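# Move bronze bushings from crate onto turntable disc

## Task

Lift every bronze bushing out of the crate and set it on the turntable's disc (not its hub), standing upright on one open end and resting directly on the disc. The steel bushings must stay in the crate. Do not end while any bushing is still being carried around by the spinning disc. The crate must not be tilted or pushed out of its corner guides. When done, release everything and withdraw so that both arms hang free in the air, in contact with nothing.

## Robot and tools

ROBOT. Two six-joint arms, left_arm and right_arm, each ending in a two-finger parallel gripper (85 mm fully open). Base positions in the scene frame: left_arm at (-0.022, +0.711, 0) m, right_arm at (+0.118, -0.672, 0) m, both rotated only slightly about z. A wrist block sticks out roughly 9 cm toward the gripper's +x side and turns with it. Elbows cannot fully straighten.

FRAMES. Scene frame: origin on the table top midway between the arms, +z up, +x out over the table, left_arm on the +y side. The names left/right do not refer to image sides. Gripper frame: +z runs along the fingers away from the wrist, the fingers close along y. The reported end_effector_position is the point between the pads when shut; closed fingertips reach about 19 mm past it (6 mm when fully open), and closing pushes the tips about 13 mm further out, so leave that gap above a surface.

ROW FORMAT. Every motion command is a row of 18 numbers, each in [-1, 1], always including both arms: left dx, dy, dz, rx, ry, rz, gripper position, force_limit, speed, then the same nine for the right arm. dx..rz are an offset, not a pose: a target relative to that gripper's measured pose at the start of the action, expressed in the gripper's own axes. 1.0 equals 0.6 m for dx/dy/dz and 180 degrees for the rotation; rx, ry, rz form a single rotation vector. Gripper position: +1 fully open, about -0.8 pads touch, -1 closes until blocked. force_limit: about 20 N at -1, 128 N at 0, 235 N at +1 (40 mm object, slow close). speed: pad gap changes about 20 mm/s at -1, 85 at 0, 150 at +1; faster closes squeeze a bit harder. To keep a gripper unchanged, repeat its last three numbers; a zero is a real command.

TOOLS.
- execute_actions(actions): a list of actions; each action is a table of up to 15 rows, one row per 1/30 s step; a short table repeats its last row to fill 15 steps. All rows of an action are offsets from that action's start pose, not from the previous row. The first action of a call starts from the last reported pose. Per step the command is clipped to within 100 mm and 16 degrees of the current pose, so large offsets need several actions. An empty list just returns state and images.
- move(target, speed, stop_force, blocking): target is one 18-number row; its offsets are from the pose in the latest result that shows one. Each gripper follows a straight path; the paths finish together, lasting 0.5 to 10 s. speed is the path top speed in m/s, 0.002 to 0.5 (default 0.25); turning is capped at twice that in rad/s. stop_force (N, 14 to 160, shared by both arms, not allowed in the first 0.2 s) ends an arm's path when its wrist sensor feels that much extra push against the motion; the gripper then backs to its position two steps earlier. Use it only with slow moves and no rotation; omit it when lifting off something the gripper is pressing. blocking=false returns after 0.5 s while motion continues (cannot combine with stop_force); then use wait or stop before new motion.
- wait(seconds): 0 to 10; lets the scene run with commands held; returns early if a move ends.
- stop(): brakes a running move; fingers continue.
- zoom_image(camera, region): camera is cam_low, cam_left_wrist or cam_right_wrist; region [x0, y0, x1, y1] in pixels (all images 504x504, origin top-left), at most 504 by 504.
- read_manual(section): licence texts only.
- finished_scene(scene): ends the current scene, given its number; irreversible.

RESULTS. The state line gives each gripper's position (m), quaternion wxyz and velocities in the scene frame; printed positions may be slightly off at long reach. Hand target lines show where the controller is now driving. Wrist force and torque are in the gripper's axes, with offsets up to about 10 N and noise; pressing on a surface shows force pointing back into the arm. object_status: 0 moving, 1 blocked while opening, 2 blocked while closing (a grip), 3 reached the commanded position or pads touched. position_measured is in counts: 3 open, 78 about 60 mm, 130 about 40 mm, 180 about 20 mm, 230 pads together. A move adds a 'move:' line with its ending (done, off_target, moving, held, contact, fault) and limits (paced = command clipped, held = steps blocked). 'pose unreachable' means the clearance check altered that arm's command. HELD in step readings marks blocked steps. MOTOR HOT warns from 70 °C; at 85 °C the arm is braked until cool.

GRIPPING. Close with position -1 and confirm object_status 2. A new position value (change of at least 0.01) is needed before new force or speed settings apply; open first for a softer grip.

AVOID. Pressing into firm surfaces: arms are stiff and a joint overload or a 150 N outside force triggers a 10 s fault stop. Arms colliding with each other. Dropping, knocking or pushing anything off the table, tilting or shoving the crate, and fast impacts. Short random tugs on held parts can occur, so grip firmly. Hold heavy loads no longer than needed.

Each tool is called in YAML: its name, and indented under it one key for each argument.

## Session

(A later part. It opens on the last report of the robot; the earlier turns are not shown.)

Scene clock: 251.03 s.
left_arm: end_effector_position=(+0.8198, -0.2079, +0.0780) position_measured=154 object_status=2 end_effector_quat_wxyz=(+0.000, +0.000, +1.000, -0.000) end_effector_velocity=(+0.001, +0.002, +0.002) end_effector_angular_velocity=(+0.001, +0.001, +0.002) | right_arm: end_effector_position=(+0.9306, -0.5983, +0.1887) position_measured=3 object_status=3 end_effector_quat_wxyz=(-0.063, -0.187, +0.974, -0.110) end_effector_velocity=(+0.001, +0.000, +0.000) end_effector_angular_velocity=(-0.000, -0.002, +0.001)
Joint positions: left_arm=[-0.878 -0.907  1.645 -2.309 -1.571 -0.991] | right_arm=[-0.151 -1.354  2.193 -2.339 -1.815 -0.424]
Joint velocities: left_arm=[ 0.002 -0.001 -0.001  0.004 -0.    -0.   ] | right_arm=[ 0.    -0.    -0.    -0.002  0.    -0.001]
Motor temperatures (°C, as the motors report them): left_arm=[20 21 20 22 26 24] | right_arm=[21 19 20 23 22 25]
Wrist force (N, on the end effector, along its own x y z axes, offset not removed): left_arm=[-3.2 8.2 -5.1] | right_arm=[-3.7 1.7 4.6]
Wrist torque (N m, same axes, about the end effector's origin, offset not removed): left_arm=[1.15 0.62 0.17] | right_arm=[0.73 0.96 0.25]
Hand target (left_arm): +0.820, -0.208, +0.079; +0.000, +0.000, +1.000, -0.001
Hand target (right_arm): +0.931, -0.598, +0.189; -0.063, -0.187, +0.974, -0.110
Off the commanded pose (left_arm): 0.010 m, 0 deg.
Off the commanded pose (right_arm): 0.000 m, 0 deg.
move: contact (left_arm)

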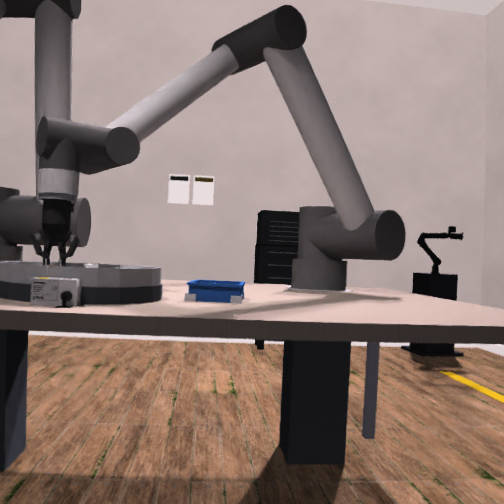

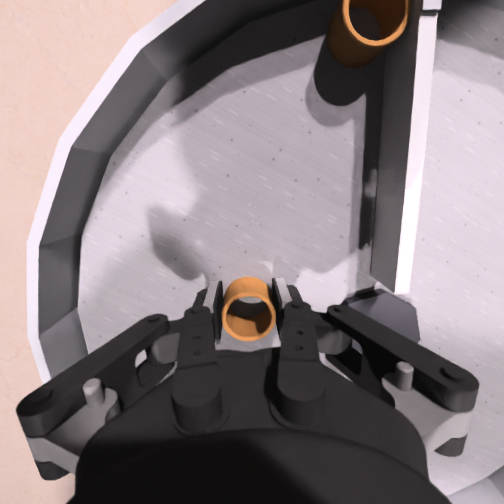

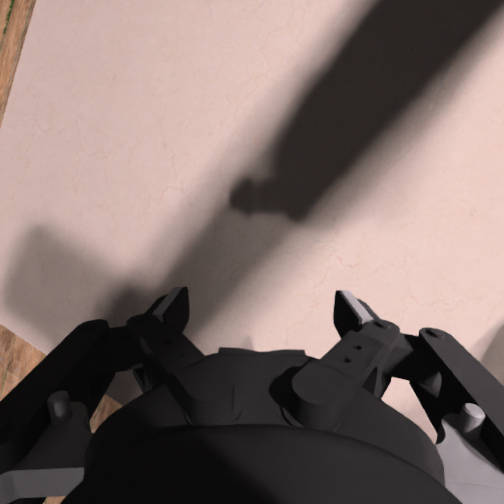

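move:
  target: [0,0,0,0,0,0,0.1,-0.6,0,0,0,0,0,0,0,1,-1,0]

move:
  target: [0,0,-0.17,0,0,0,0.1,-0.6,0,0,0,0,0,0,0,1,-1,0]
  speed: 0.15

move:
  target: [0.178,0.706,0,0,0,0,0.1,-0.6,0,0,0,0,0,0,0,1,-1,0]
  speed: 0.3

move:
  target: [0,0,0.18,0,0,0,0.1,-0.6,0,0,0,0,0,0,0,1,-1,0]
  speed: 0.15

zoom_image:
  camera: "cam_left_wrist"
  region: [100, 200, 400, 400]

Scene clock: 260.33 s.
left_arm: end_effector_position=(+0.8198, -0.2079, +0.0781) position_measured=117 object_status=3 end_effector_quat_wxyz=(+0.000, +0.000, +1.000, -0.000) end_effector_velocity=(-0.001, -0.001, -0.000) end_effector_angular_velocity=(+0.001, -0.001, -0.002) | right_arm: end_effector_position=(+0.9306, -0.5983, +0.1887) position_measured=3 object_status=3 end_effector_quat_wxyz=(-0.063, -0.187, +0.974, -0.110) end_effector_velocity=(-0.000, +0.001, -0.000) end_effector_angular_velocity=(+0.000, -0.000, -0.001)
Joint positions: left_arm=[-0.878 -0.907  1.645 -2.309 -1.571 -0.991] | right_arm=[-0.151 -1.354  2.193 -2.339 -1.815 -0.424]
Joint velocities: left_arm=[-0.002  0.     0.    -0.     0.001  0.   ] | right_arm=[0.001 0.    0.    0.    0.    0.001]
Motor temperatures (°C, as the motors report them): left_arm=[20 21 20 22 26 24] | right_arm=[21 19 20 23 22 25]
Wrist force (N, on the end effector, along its own x y z axes, offset not removed): left_arm=[-1.7 7.3 -6.5] | right_arm=[-3.5 6.4 6.7]
Wrist torque (N m, same axes, about the end effector's origin, offset not removed): left_arm=[0.90 0.14 0.24] | right_arm=[1.47 0.83 0.15]
Hand target (left_arm): +0.820, -0.208, +0.078; +0.000, +0.000, +1.000, -0.000
Hand target (right_arm): +0.931, -0.598, +0.189; -0.063, -0.187, +0.974, -0.110
Off the commanded pose (left_arm): 0.000 m, 0 deg.
Off the commanded pose (right_arm): 0.000 m, 0 deg.
move: done

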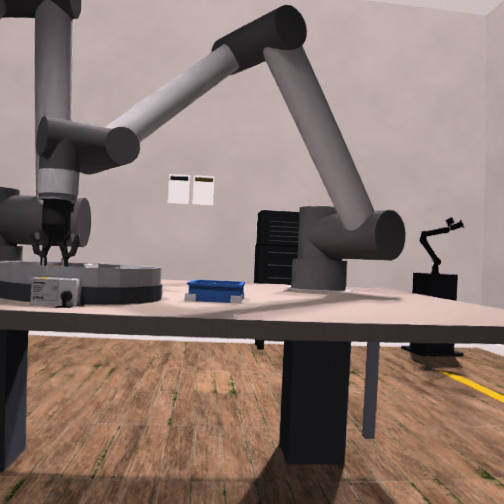

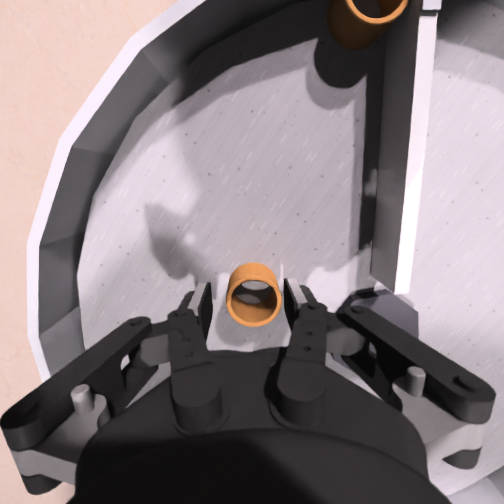

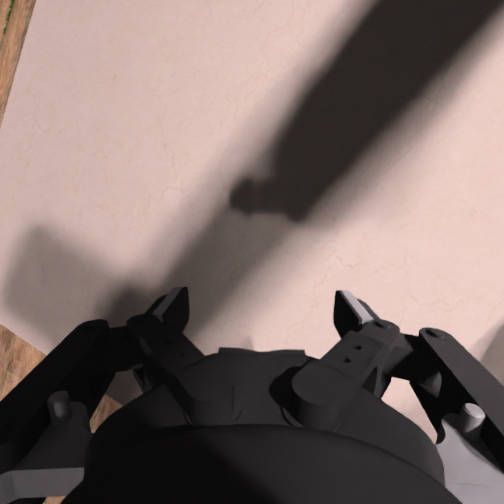

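Scene clock: 261.50 s.
left_arm: end_effector_position=(+0.8197, -0.2076, +0.1798) position_measured=117 object_status=3 end_effector_quat_wxyz=(+0.000, +0.000, +1.000, -0.000) end_effector_velocity=(+0.001, +0.001, +0.000) end_effector_angular_velocity=(+0.002, +0.000, +0.000) | right_arm: end_effector_position=(+0.9306, -0.5983, +0.1887) position_measured=3 object_status=3 end_effector_quat_wxyz=(-0.063, -0.187, +0.974, -0.110) end_effector_velocity=(-0.000, -0.001, -0.000) end_effector_angular_velocity=(-0.000, +0.000, -0.003)
Joint positions: left_arm=[-0.878 -0.982  1.606 -2.196 -1.571 -0.991] | right_arm=[-0.151 -1.354  2.193 -2.339 -1.815 -0.424]
Joint velocities: left_arm=[ 0.001 -0.    -0.001  0.002  0.001  0.   ] | right_arm=[-0.001 -0.    -0.     0.001 -0.     0.001]
Motor temperatures (°C, as the motors report them): left_arm=[20 21 20 22 26 24] | right_arm=[21 19 20 23 22 25]
Wrist force (N, on the end effector, along its own x y z axes, offset not removed): left_arm=[3.8 3.0 -7.1] | right_arm=[-3.6 2.7 7.4]
Wrist torque (N m, same axes, about the end effector's origin, offset not removed): left_arm=[0.33 -0.89 0.02] | right_arm=[1.01 0.93 0.23]
Hand target (left_arm): +0.820, -0.208, +0.180; +0.000, +0.000, +1.000, -0.000
Hand target (right_arm): +0.931, -0.598, +0.189; -0.063, -0.187, +0.974, -0.110
Off the commanded pose (left_arm): 0.000 m, 0 deg.
Off the commanded pose (right_arm): 0.000 m, 0 deg.
move: done

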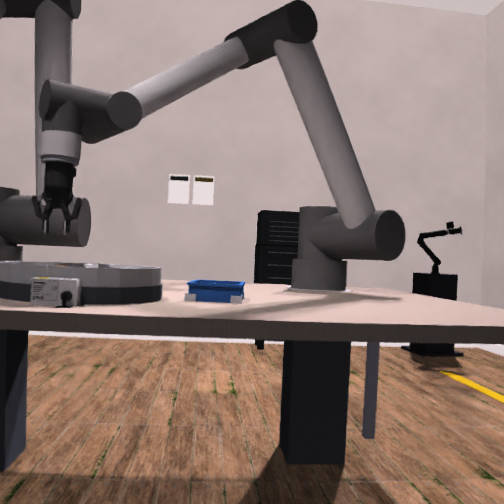

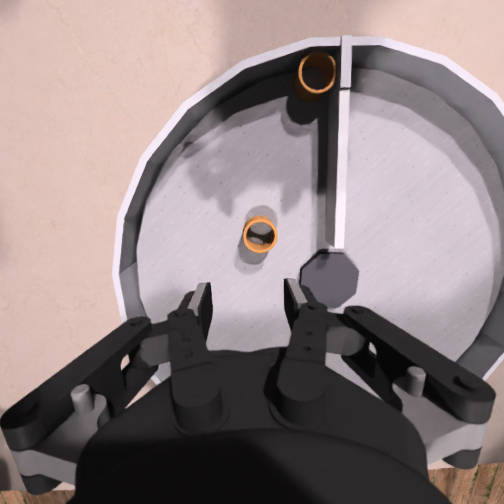

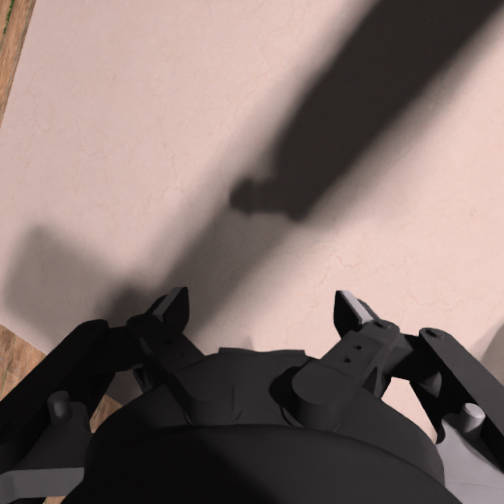

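Scene clock: 263.57 s.
left_arm: end_effector_position=(+0.7122, +0.2157, +0.1785) position_measured=117 object_status=3 end_effector_quat_wxyz=(+0.000, +0.000, +1.000, -0.001) end_effector_velocity=(-0.001, +0.002, -0.001) end_effector_angular_velocity=(-0.001, +0.003, +0.001) | right_arm: end_effector_position=(+0.9306, -0.5983, +0.1887) position_measured=3 object_status=3 end_effector_quat_wxyz=(-0.063, -0.187, +0.974, -0.110) end_effector_velocity=(-0.001, +0.000, -0.000) end_effector_angular_velocity=(+0.000, +0.002, +0.000)
Joint positions: left_arm=[-0.709 -1.315  2.158 -2.415 -1.572 -0.823] | right_arm=[-0.151 -1.354  2.193 -2.339 -1.815 -0.424]
Joint velocities: left_arm=[ 0.002 -0.     0.002 -0.    -0.002  0.001] | right_arm=[ 0.     0.     0.     0.002 -0.    -0.   ]
Motor temperatures (°C, as the motors report them): left_arm=[20 21 20 22 26 24] | right_arm=[21 19 20 23 22 25]
Wrist force (N, on the end effector, along its own x y z axes, offset not removed): left_arm=[1.5 2.0 -6.7] | right_arm=[-2.9 3.3 4.7]
Wrist torque (N m, same axes, about the end effector's origin, offset not removed): left_arm=[-0.06 -0.64 0.05] | right_arm=[1.02 0.72 0.20]
Hand target (left_arm): +0.712, +0.216, +0.178; +0.000, +0.000, +1.000, -0.001
Hand target (right_arm): +0.931, -0.598, +0.189; -0.063, -0.187, +0.974, -0.110
Off the commanded pose (left_arm): 0.001 m, 0 deg.
Off the commanded pose (right_arm): 0.000 m, 0 deg.
move: done

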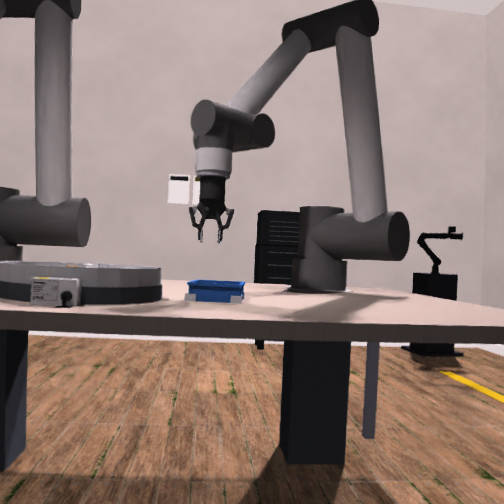

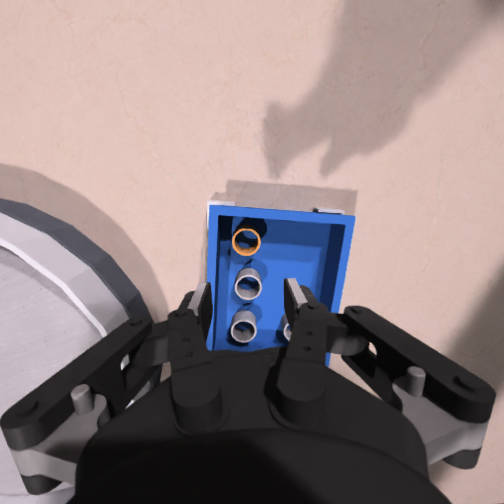

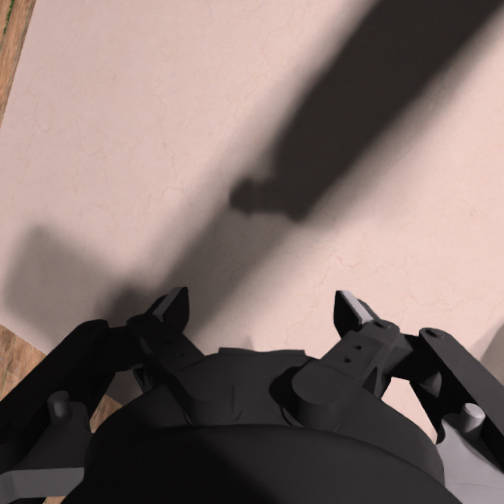

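Scene clock: 264.80 s.
left_arm: end_effector_position=(+0.7123, +0.2154, +0.0707) position_measured=117 object_status=3 end_effector_quat_wxyz=(+0.000, +0.000, +1.000, -0.001) end_effector_velocity=(-0.000, +0.000, -0.002) end_effector_angular_velocity=(+0.001, +0.000, -0.001) | right_arm: end_effector_position=(+0.9306, -0.5983, +0.1887) position_measured=3 object_status=3 end_effector_quat_wxyz=(-0.063, -0.187, +0.974, -0.110) end_effector_velocity=(-0.001, -0.000, -0.000) end_effector_angular_velocity=(+0.000, +0.001, -0.001)
Joint positions: left_arm=[-0.709 -1.192  2.207 -2.587 -1.572 -0.823] | right_arm=[-0.151 -1.354  2.193 -2.339 -1.815 -0.424]
Joint velocities: left_arm=[-0.     0.002  0.001 -0.003  0.001  0.   ] | right_arm=[-0.     0.     0.     0.002 -0.     0.001]
Motor temperatures (°C, as the motors report them): left_arm=[20 21 20 22 26 24] | right_arm=[21 19 20 23 22 25]
Wrist force (N, on the end effector, along its own x y z axes, offset not removed): left_arm=[4.0 8.2 -8.2] | right_arm=[-4.7 1.0 6.8]
Wrist torque (N m, same axes, about the end effector's origin, offset not removed): left_arm=[1.14 -0.91 0.15] | right_arm=[0.64 1.03 0.15]
Hand target (left_arm): +0.712, +0.215, +0.071; +0.000, +0.000, +1.000, -0.001
Hand target (right_arm): +0.931, -0.598, +0.189; -0.063, -0.187, +0.974, -0.110
Off the commanded pose (left_arm): 0.000 m, 0 deg.
Off the commanded pose (right_arm): 0.000 m, 0 deg.
move: done

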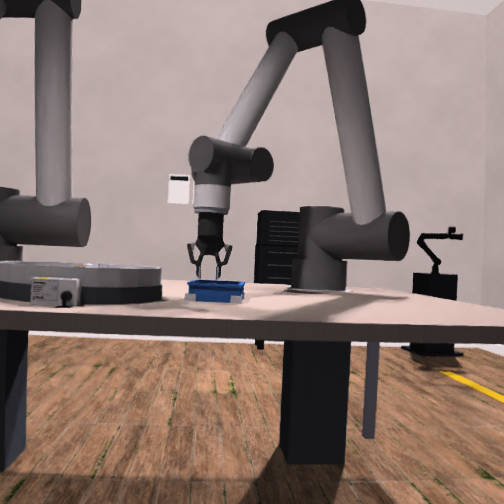

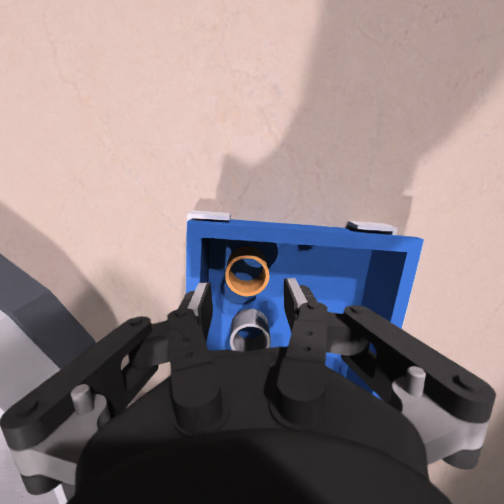

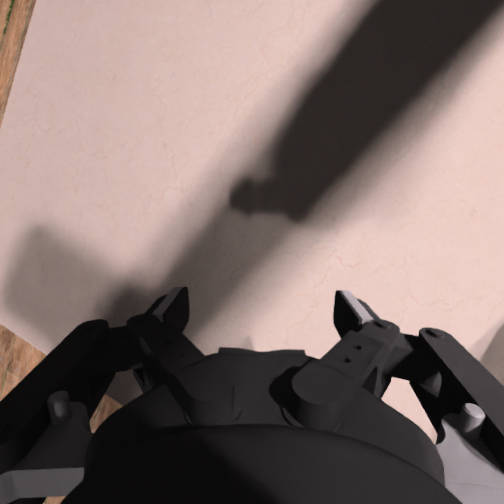

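Region (100, 200, 400, 400) of cam_left_wrist's 504x504 image, scaled by 1.680, with more detail than that image has.

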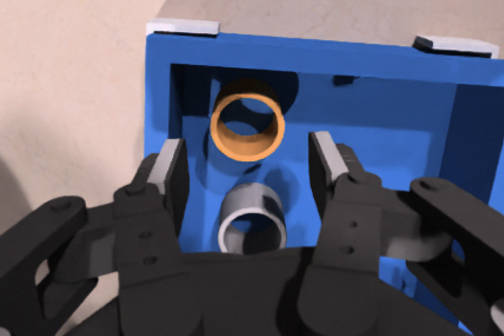

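execute_actions:
  actions:
    - [[0.013,0.002,0.015,0,0,0,0.0,-0.6,0,0,0,0,0,0,0,1,-1,0]]
    - [[0,0,0,0,0,0,0.0,-0.6,0,0,0,0,0,0,0,1,-1,0]]

zoom_image:
  camera: "cam_left_wrist"
  region: [100, 200, 400, 400]

Scene clock: 277.20 s.
left_arm: end_effector_position=(+0.7046, +0.2166, +0.0618) position_measured=128 object_status=3 end_effector_quat_wxyz=(+0.000, +0.000, +1.000, -0.001) end_effector_velocity=(+0.000, -0.000, +0.001) end_effector_angular_velocity=(-0.001, -0.000, +0.001) | right_arm: end_effector_position=(+0.9306, -0.5983, +0.1887) position_measured=3 object_status=3 end_effector_quat_wxyz=(-0.063, -0.187, +0.974, -0.110) end_effector_velocity=(-0.000, +0.001, -0.000) end_effector_angular_velocity=(+0.000, +0.001, +0.001)
Joint positions: left_arm=[-0.715 -1.186  2.22  -2.606 -1.572 -0.829] | right_arm=[-0.151 -1.354  2.193 -2.339 -1.815 -0.424]
Joint velocities: left_arm=[ 0.    -0.001 -0.     0.    -0.001 -0.   ] | right_arm=[ 0.001 -0.     0.     0.001  0.     0.   ]
Motor temperatures (°C, as the motors report them): left_arm=[20 21 20 22 26 24] | right_arm=[21 19 20 23 22 25]
Wrist force (N, on the end effector, along its own x y z axes, offset not removed): left_arm=[3.9 4.8 -6.2] | right_arm=[-5.4 1.3 2.9]
Wrist torque (N m, same axes, about the end effector's origin, offset not removed): left_arm=[0.48 -0.84 0.13] | right_arm=[0.59 1.20 0.39]
Hand target (left_arm): +0.705, +0.217, +0.062; +0.000, +0.000, +1.000, -0.001
Hand target (right_arm): +0.931, -0.598, +0.189; -0.063, -0.187, +0.974, -0.110
Off the commanded pose (left_arm): 0.000 m, 0 deg.
Off the commanded pose (right_arm): 0.000 m, 0 deg.
Step readings (end_effector_position; steps 1 to 15: 1st action; 16 to 30: 2nd action):
0: left_arm (+0.7123, +0.2154, +0.0706) | right_arm (+0.9306, -0.5983, +0.1887)
1: left_arm (+0.7123, +0.2154, +0.0705) | right_arm (+0.9306, -0.5983, +0.1887)
2: left_arm (+0.7111, +0.2155, +0.0692) | right_arm (+0.9306, -0.5983, +0.1887)
4: left_arm (+0.7079, +0.2161, +0.0656) | right_arm (+0.9306, -0.5983, +0.1887)
8: left_arm (+0.7053, +0.2165, +0.0626) | right_arm (+0.9306, -0.5983, +0.1887)
15: left_arm (+0.7046, +0.2166, +0.0618) | right_arm (+0.9306, -0.5983, +0.1887)
16: left_arm (+0.7046, +0.2166, +0.0618) | right_arm (+0.9306, -0.5983, +0.1887)
17: left_arm (+0.7046, +0.2166, +0.0618) | right_arm (+0.9306, -0.5983, +0.1887)
19: left_arm (+0.7046, +0.2166, +0.0618) | right_arm (+0.9306, -0.5983, +0.1887)
23: left_arm (+0.7046, +0.2166, +0.0618) | right_arm (+0.9306, -0.5983, +0.1887)
30: end_effector_position above

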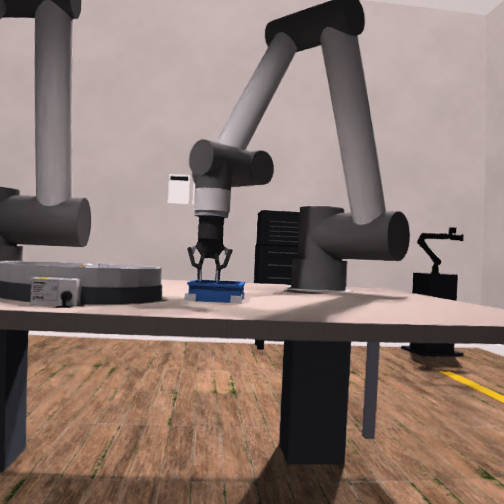

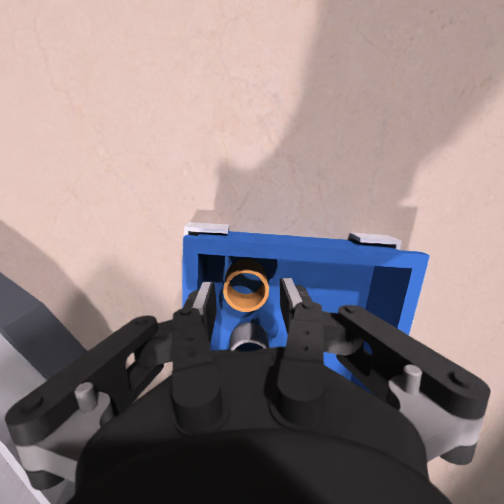

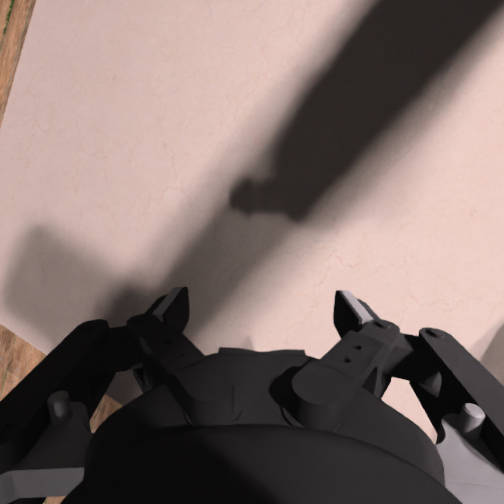

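Region (100, 200, 400, 400) of cam_left_wrist's 504x504 image, scaled by 1.680, with more detail than that image has.

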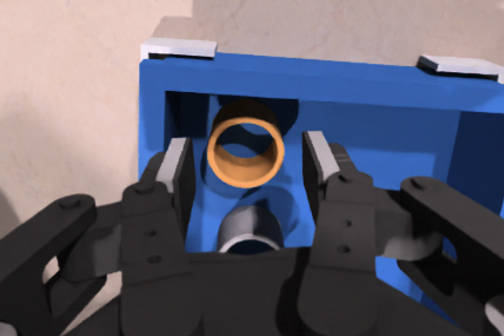

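move:
  target: [0,-0.002,0.052,0,0,0,0.0,-0.6,0,0,0,0,0,0,0,1,-1,0]
  speed: 0.008
  stop_force: 14

zoom_image:
  camera: "cam_left_wrist"
  region: [100, 200, 400, 400]

Scene clock: 284.00 s.
left_arm: end_effector_position=(+0.7047, +0.2165, +0.0595) position_measured=128 object_status=3 end_effector_quat_wxyz=(+0.000, +0.000, +1.000, -0.001) end_effector_velocity=(-0.000, -0.001, +0.002) end_effector_angular_velocity=(+0.001, -0.000, -0.001) | right_arm: end_effector_position=(+0.9306, -0.5983, +0.1887) position_measured=3 object_status=3 end_effector_quat_wxyz=(-0.063, -0.187, +0.974, -0.110) end_effector_velocity=(-0.000, +0.000, -0.000) end_effector_angular_velocity=(-0.000, +0.000, +0.000)
Joint positions: left_arm=[-0.715 -1.183  2.221 -2.61  -1.572 -0.829] | right_arm=[-0.151 -1.354  2.193 -2.339 -1.815 -0.424]
Joint velocities: left_arm=[-0.001 -0.002 -0.001  0.005  0.001  0.   ] | right_arm=[ 0.    -0.     0.     0.001 -0.     0.   ]
Motor temperatures (°C, as the motors report them): left_arm=[20 21 20 22 26 24] | right_arm=[21 19 20 23 22 25]
Wrist force (N, on the end effector, along its own x y z axes, offset not removed): left_arm=[0.4 3.9 -31.6] | right_arm=[-6.4 4.2 6.9]
Wrist torque (N m, same axes, about the end effector's origin, offset not removed): left_arm=[0.85 0.14 0.23] | right_arm=[1.25 1.44 0.21]
Hand target (left_arm): +0.705, +0.216, +0.060; +0.000, +0.000, +1.000, -0.001
Hand target (right_arm): +0.931, -0.598, +0.189; -0.063, -0.187, +0.974, -0.110
Off the commanded pose (left_arm): 0.029 m, 0 deg.
Off the commanded pose (right_arm): 0.000 m, 0 deg.
move: contact (left_arm)

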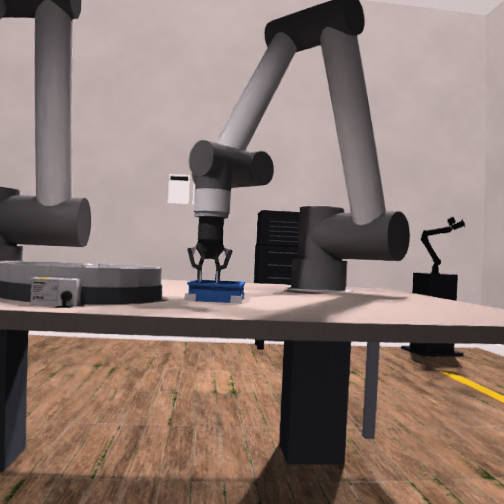

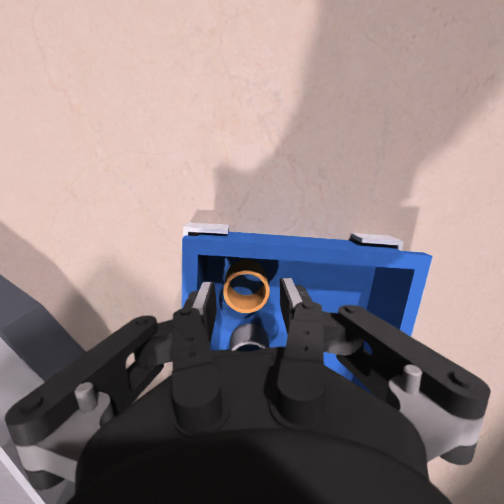

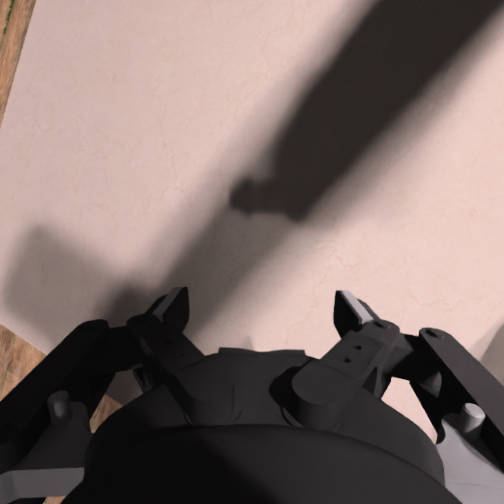

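Region (100, 200, 400, 400) of cam_left_wrist's 504x504 image, scaled by 1.680, with more detail than that image has.

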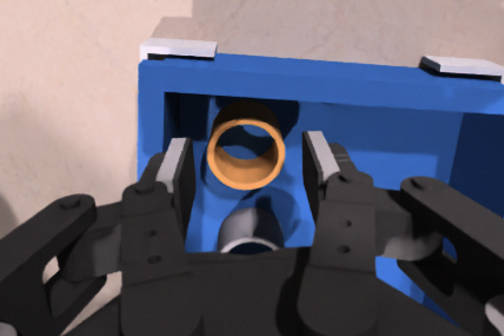

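move:
  target: [0,0.004,-0.008,0,0,0,0.0,-0.6,0,0,0,0,0,0,0,1,-1,0]
  speed: 0.01

move:
  target: [0,0,0.055,0,0,0,0.0,-0.6,0,0,0,0,0,0,0,1,-1,0]
  speed: 0.006
  stop_force: 14

zoom_image:
  camera: "cam_left_wrist"
  region: [100, 200, 400, 400]

Scene clock: 308.30 s.
left_arm: end_effector_position=(+0.7046, +0.2189, +0.0642) position_measured=128 object_status=3 end_effector_quat_wxyz=(+0.000, +0.000, +1.000, -0.001) end_effector_velocity=(-0.000, -0.000, +0.001) end_effector_angular_velocity=(+0.000, +0.000, -0.001) | right_arm: end_effector_position=(+0.9306, -0.5983, +0.1887) position_measured=3 object_status=3 end_effector_quat_wxyz=(-0.063, -0.187, +0.974, -0.110) end_effector_velocity=(-0.000, -0.000, -0.000) end_effector_angular_velocity=(-0.000, +0.001, -0.002)
Joint positions: left_arm=[-0.713 -1.19   2.221 -2.603 -1.572 -0.827] | right_arm=[-0.151 -1.354  2.193 -2.339 -1.815 -0.424]
Joint velocities: left_arm=[-0.    -0.002 -0.     0.002 -0.     0.   ] | right_arm=[-0.     0.    -0.     0.001 -0.     0.002]
Motor temperatures (°C, as the motors report them): left_arm=[20 21 20 22 26 24] | right_arm=[21 19 20 23 22 25]
Wrist force (N, on the end effector, along its own x y z axes, offset not removed): left_arm=[-1.6 6.2 -8.5] | right_arm=[-6.4 1.8 4.7]
Wrist torque (N m, same axes, about the end effector's origin, offset not removed): left_arm=[0.81 0.05 0.25] | right_arm=[0.74 1.51 0.31]
Hand target (left_arm): +0.705, +0.219, +0.064; +0.000, +0.000, +1.000, -0.001
Hand target (right_arm): +0.931, -0.598, +0.189; -0.063, -0.187, +0.974, -0.110
Off the commanded pose (left_arm): 0.000 m, 0 deg.
Off the commanded pose (right_arm): 0.000 m, 0 deg.
move: done

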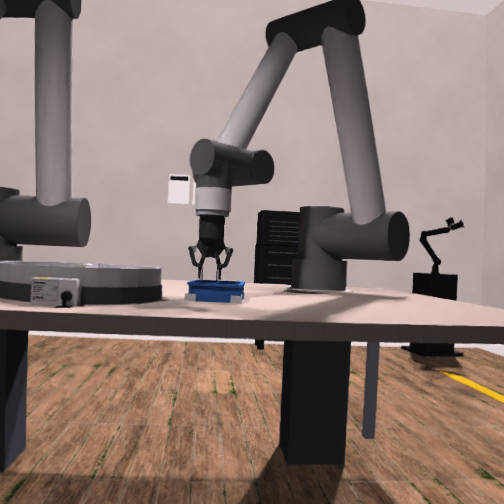

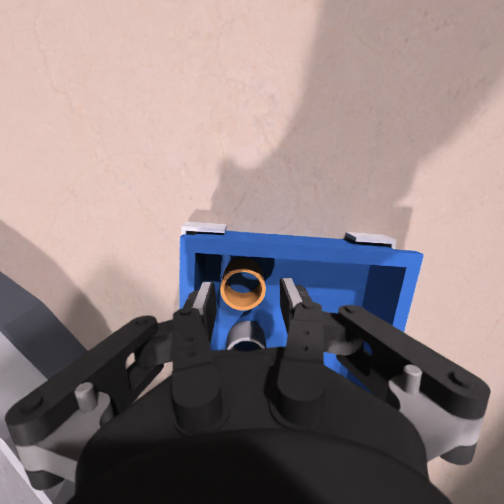

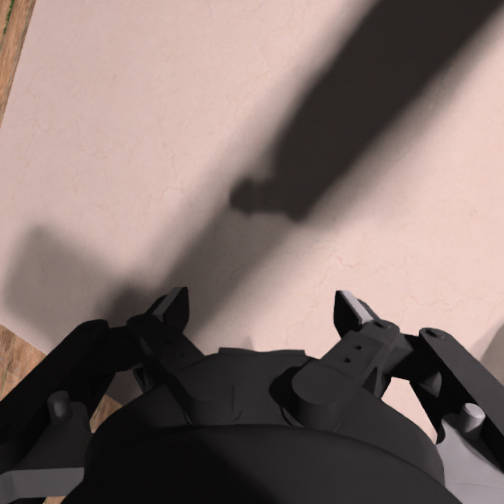

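Scene clock: 314.03 s.
left_arm: end_effector_position=(+0.7047, +0.2188, +0.0313) position_measured=128 object_status=3 end_effector_quat_wxyz=(+0.000, +0.000, +1.000, -0.001) end_effector_velocity=(+0.000, +0.000, -0.001) end_effector_angular_velocity=(-0.000, +0.001, +0.001) | right_arm: end_effector_position=(+0.9306, -0.5983, +0.1887) position_measured=3 object_status=3 end_effector_quat_wxyz=(-0.063, -0.187, +0.974, -0.110) end_effector_velocity=(+0.001, -0.001, +0.000) end_effector_angular_velocity=(+0.000, -0.002, -0.001)
Joint positions: left_arm=[-0.713 -1.148  2.232 -2.655 -1.572 -0.827] | right_arm=[-0.151 -1.354  2.193 -2.339 -1.815 -0.424]
Joint velocities: left_arm=[ 0.001  0.002  0.    -0.002 -0.001  0.   ] | right_arm=[-0.002  0.     0.    -0.002  0.    -0.001]
Motor temperatures (°C, as the motors report them): left_arm=[20 21 20 22 26 24] | right_arm=[21 19 20 23 22 25]
Wrist force (N, on the end effector, along its own x y z axes, offset not removed): left_arm=[-2.3 8.8 -11.7] | right_arm=[-5.8 1.9 8.7]
Wrist torque (N m, same axes, about the end effector's origin, offset not removed): left_arm=[1.22 0.46 0.10] | right_arm=[0.84 1.34 0.32]
Hand target (left_arm): +0.705, +0.219, +0.031; +0.000, +0.000, +1.000, -0.001
Hand target (right_arm): +0.931, -0.598, +0.189; -0.063, -0.187, +0.974, -0.110
Off the commanded pose (left_arm): 0.000 m, 0 deg.
Off the commanded pose (right_arm): 0.000 m, 0 deg.
move: done

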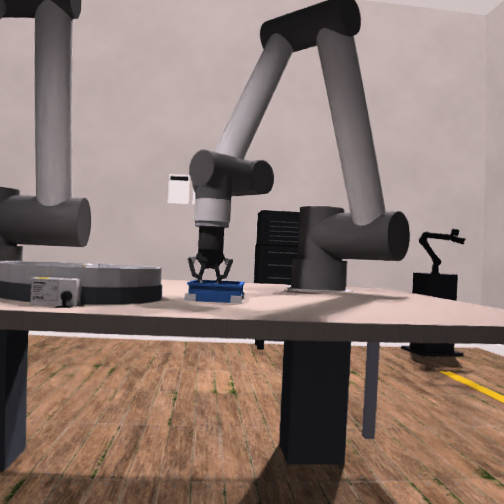

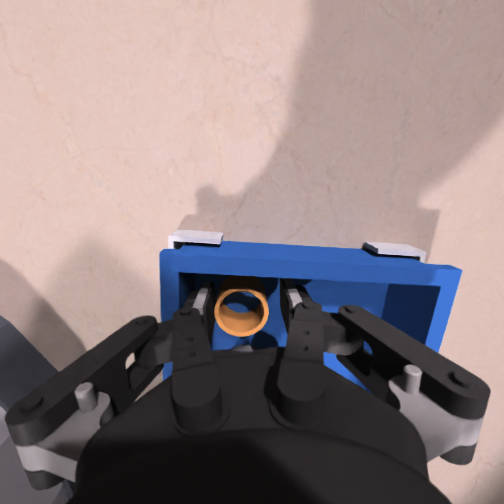

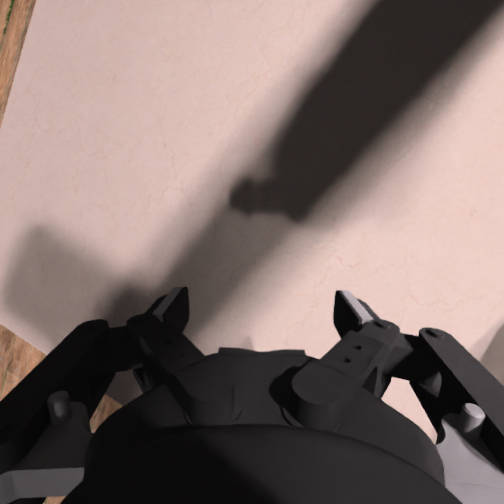

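Region (100, 200, 400, 400) of cam_left_wrist's 504x504 image, scaled by 1.680, with more detail than that image has.

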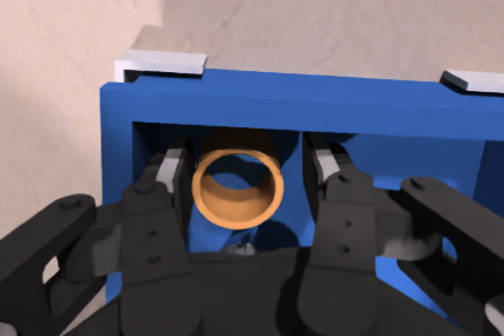

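move:
  target: [0,0,0,0,0,0,-1,-0.6,-0.8,0,0,0,0,0,0,1,-1,0]

move:
  target: [0,0,-0.25,0,0,0,-1,-0.6,-0.8,0,0,0,0,0,0,1,-1,0]
  speed: 0.12

move:
  target: [-0.27,-0.72,0,0,0,0,-1,-0.6,-0.8,0,0,0,0,0,0,1,-1,0]
  speed: 0.25

Scene clock: 321.87 s.
left_arm: end_effector_position=(+0.7047, +0.2188, +0.0312) position_measured=154 object_status=2 end_effector_quat_wxyz=(+0.000, +0.000, +1.000, -0.001) end_effector_velocity=(-0.001, -0.001, +0.001) end_effector_angular_velocity=(-0.000, -0.001, -0.002) | right_arm: end_effector_position=(+0.9306, -0.5983, +0.1887) position_measured=3 object_status=3 end_effector_quat_wxyz=(-0.063, -0.187, +0.974, -0.110) end_effector_velocity=(-0.000, +0.001, -0.000) end_effector_angular_velocity=(+0.000, +0.001, +0.002)
Joint positions: left_arm=[-0.713 -1.148  2.232 -2.655 -1.572 -0.827] | right_arm=[-0.151 -1.354  2.193 -2.339 -1.815 -0.424]
Joint velocities: left_arm=[-0.002 -0.001  0.     0.     0.    -0.   ] | right_arm=[ 0.001  0.    -0.     0.001  0.    -0.001]
Motor temperatures (°C, as the motors report them): left_arm=[20 21 20 22 26 24] | right_arm=[21 19 20 23 22 25]
Wrist force (N, on the end effector, along its own x y z axes, offset not removed): left_arm=[0.6 8.7 -20.6] | right_arm=[-2.5 5.9 4.4]
Wrist torque (N m, same axes, about the end effector's origin, offset not removed): left_arm=[1.25 -0.30 -0.02] | right_arm=[1.50 0.81 0.33]
Hand target (left_arm): +0.705, +0.219, +0.031; +0.000, +0.000, +1.000, -0.001
Hand target (right_arm): +0.931, -0.598, +0.189; -0.063, -0.187, +0.974, -0.110
Off the commanded pose (left_arm): 0.000 m, 0 deg.
Off the commanded pose (right_arm): 0.000 m, 0 deg.
move: done

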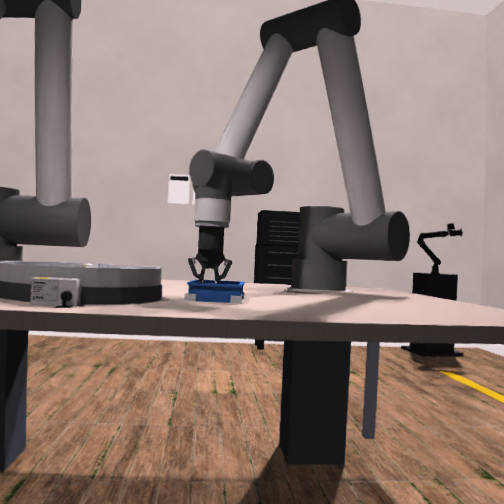

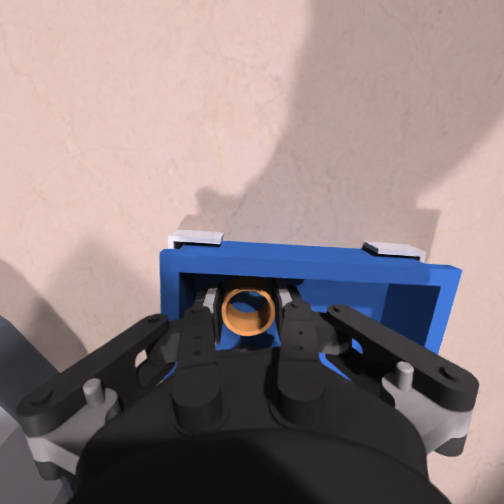

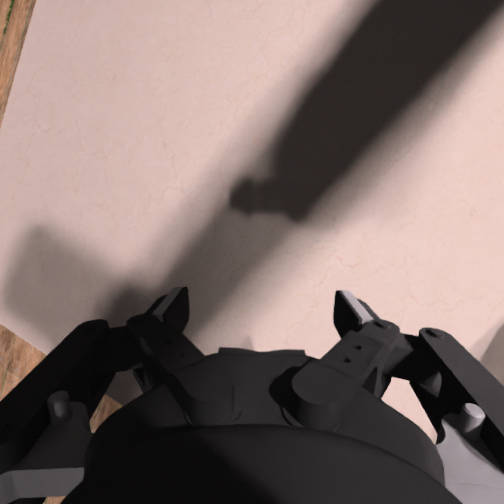

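Scene clock: 323.57 s.
left_arm: end_effector_position=(+0.7045, +0.2192, +0.1809) position_measured=154 object_status=2 end_effector_quat_wxyz=(+0.000, +0.000, +1.000, -0.001) end_effector_velocity=(+0.001, +0.001, +0.001) end_effector_angular_velocity=(-0.000, +0.001, +0.002) | right_arm: end_effector_position=(+0.9306, -0.5983, +0.1887) position_measured=3 object_status=3 end_effector_quat_wxyz=(-0.063, -0.187, +0.974, -0.110) end_effector_velocity=(+0.001, -0.001, +0.000) end_effector_angular_velocity=(-0.000, -0.002, -0.001)
Joint positions: left_arm=[-0.713 -1.325  2.168 -2.415 -1.572 -0.827] | right_arm=[-0.151 -1.354  2.193 -2.339 -1.815 -0.424]
Joint velocities: left_arm=[ 0.002 -0.001 -0.001  0.003 -0.001 -0.   ] | right_arm=[-0.001  0.    -0.    -0.002  0.    -0.001]
Motor temperatures (°C, as the motors report them): left_arm=[20 21 20 22 26 24] | right_arm=[21 19 20 23 22 25]
Wrist force (N, on the end effector, along its own x y z axes, offset not removed): left_arm=[1.6 6.6 -7.4] | right_arm=[-6.7 3.7 3.0]
Wrist torque (N m, same axes, about the end effector's origin, offset not removed): left_arm=[0.96 -0.32 0.24] | right_arm=[1.12 1.62 0.26]
Hand target (left_arm): +0.704, +0.219, +0.181; +0.000, +0.000, +1.000, -0.001
Hand target (right_arm): +0.931, -0.598, +0.189; -0.063, -0.187, +0.974, -0.110
Off the commanded pose (left_arm): 0.000 m, 0 deg.
Off the commanded pose (right_arm): 0.000 m, 0 deg.
move: done

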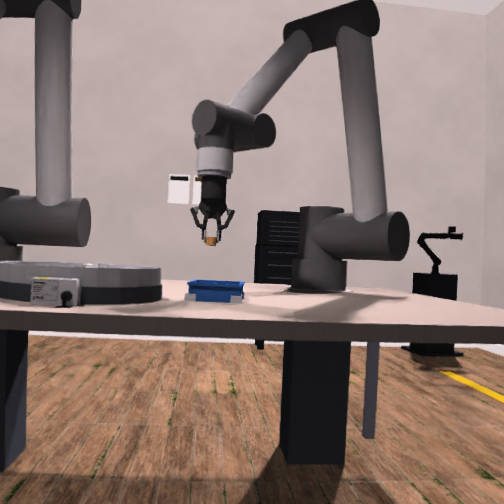

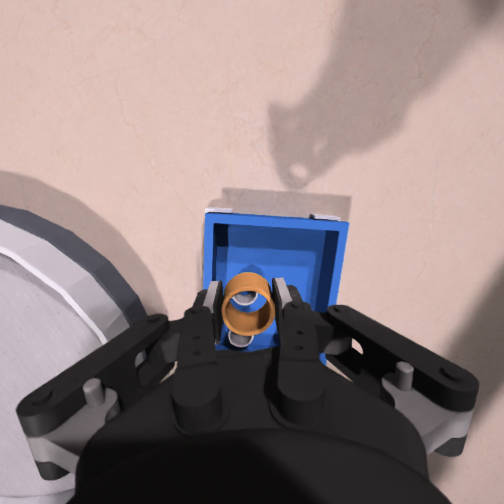

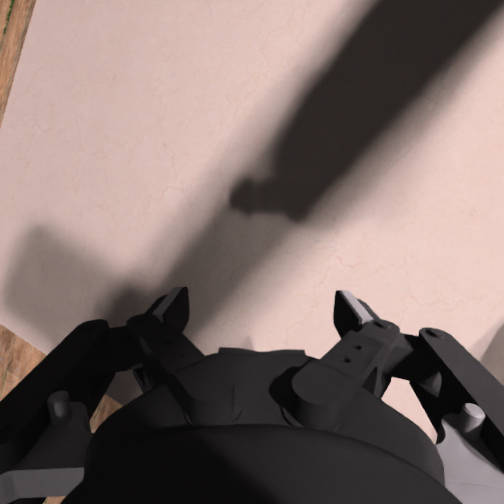

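Scene clock: 326.00 s.
left_arm: end_effector_position=(+0.8671, -0.2125, +0.1824) position_measured=154 object_status=2 end_effector_quat_wxyz=(+0.000, +0.000, +1.000, -0.001) end_effector_velocity=(-0.001, -0.003, -0.000) end_effector_angular_velocity=(+0.001, +0.000, -0.002) | right_arm: end_effector_position=(+0.9306, -0.5983, +0.1887) position_measured=3 object_status=3 end_effector_quat_wxyz=(-0.063, -0.187, +0.974, -0.110) end_effector_velocity=(-0.000, +0.001, -0.000) end_effector_angular_velocity=(-0.000, +0.001, +0.002)
Joint positions: left_arm=[-0.848 -0.949  1.542 -2.165 -1.571 -0.962] | right_arm=[-0.151 -1.354  2.193 -2.339 -1.815 -0.424]
Joint velocities: left_arm=[-0.002  0.001 -0.002  0.002  0.    -0.   ] | right_arm=[ 0.001  0.     0.     0.    -0.    -0.001]
Motor temperatures (°C, as the motors report them): left_arm=[20 21 20 22 26 24] | right_arm=[21 19 20 23 22 25]
Wrist force (N, on the end effector, along its own x y z axes, offset not removed): left_arm=[-2.0 8.3 -6.1] | right_arm=[-5.8 4.5 5.2]
Wrist torque (N m, same axes, about the end effector's origin, offset not removed): left_arm=[1.17 0.14 0.15] | right_arm=[1.18 1.37 0.29]
Hand target (left_arm): +0.867, -0.213, +0.182; +0.000, +0.000, +1.000, -0.001
Hand target (right_arm): +0.931, -0.598, +0.189; -0.063, -0.187, +0.974, -0.110
Off the commanded pose (left_arm): 0.001 m, 0 deg.
Off the commanded pose (right_arm): 0.000 m, 0 deg.
move: done

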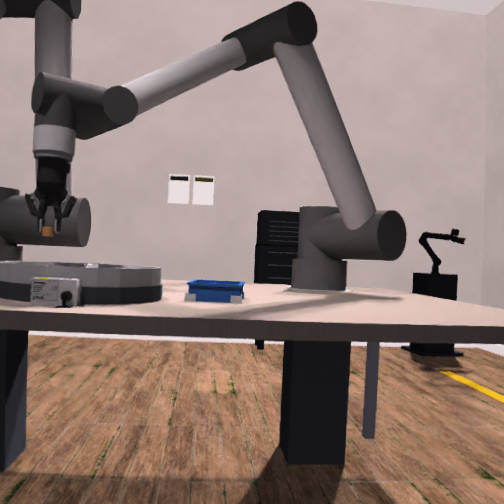

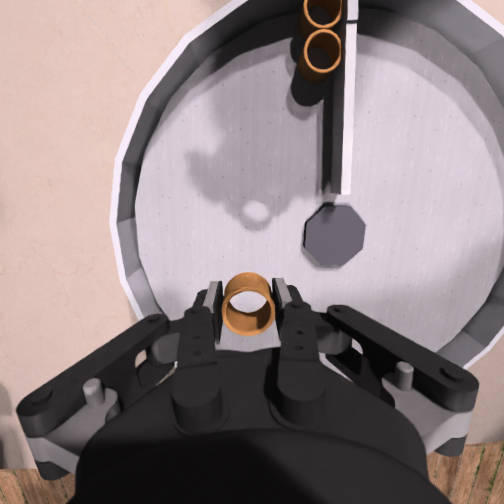

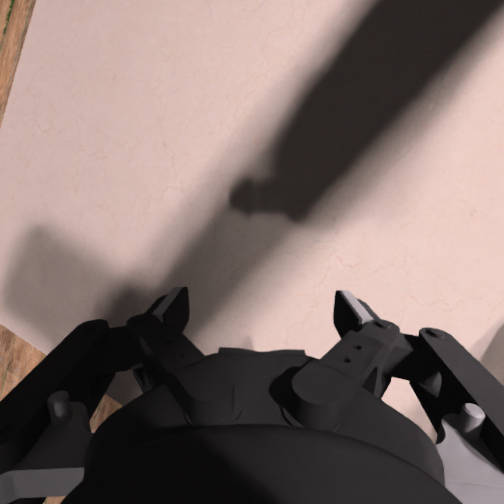

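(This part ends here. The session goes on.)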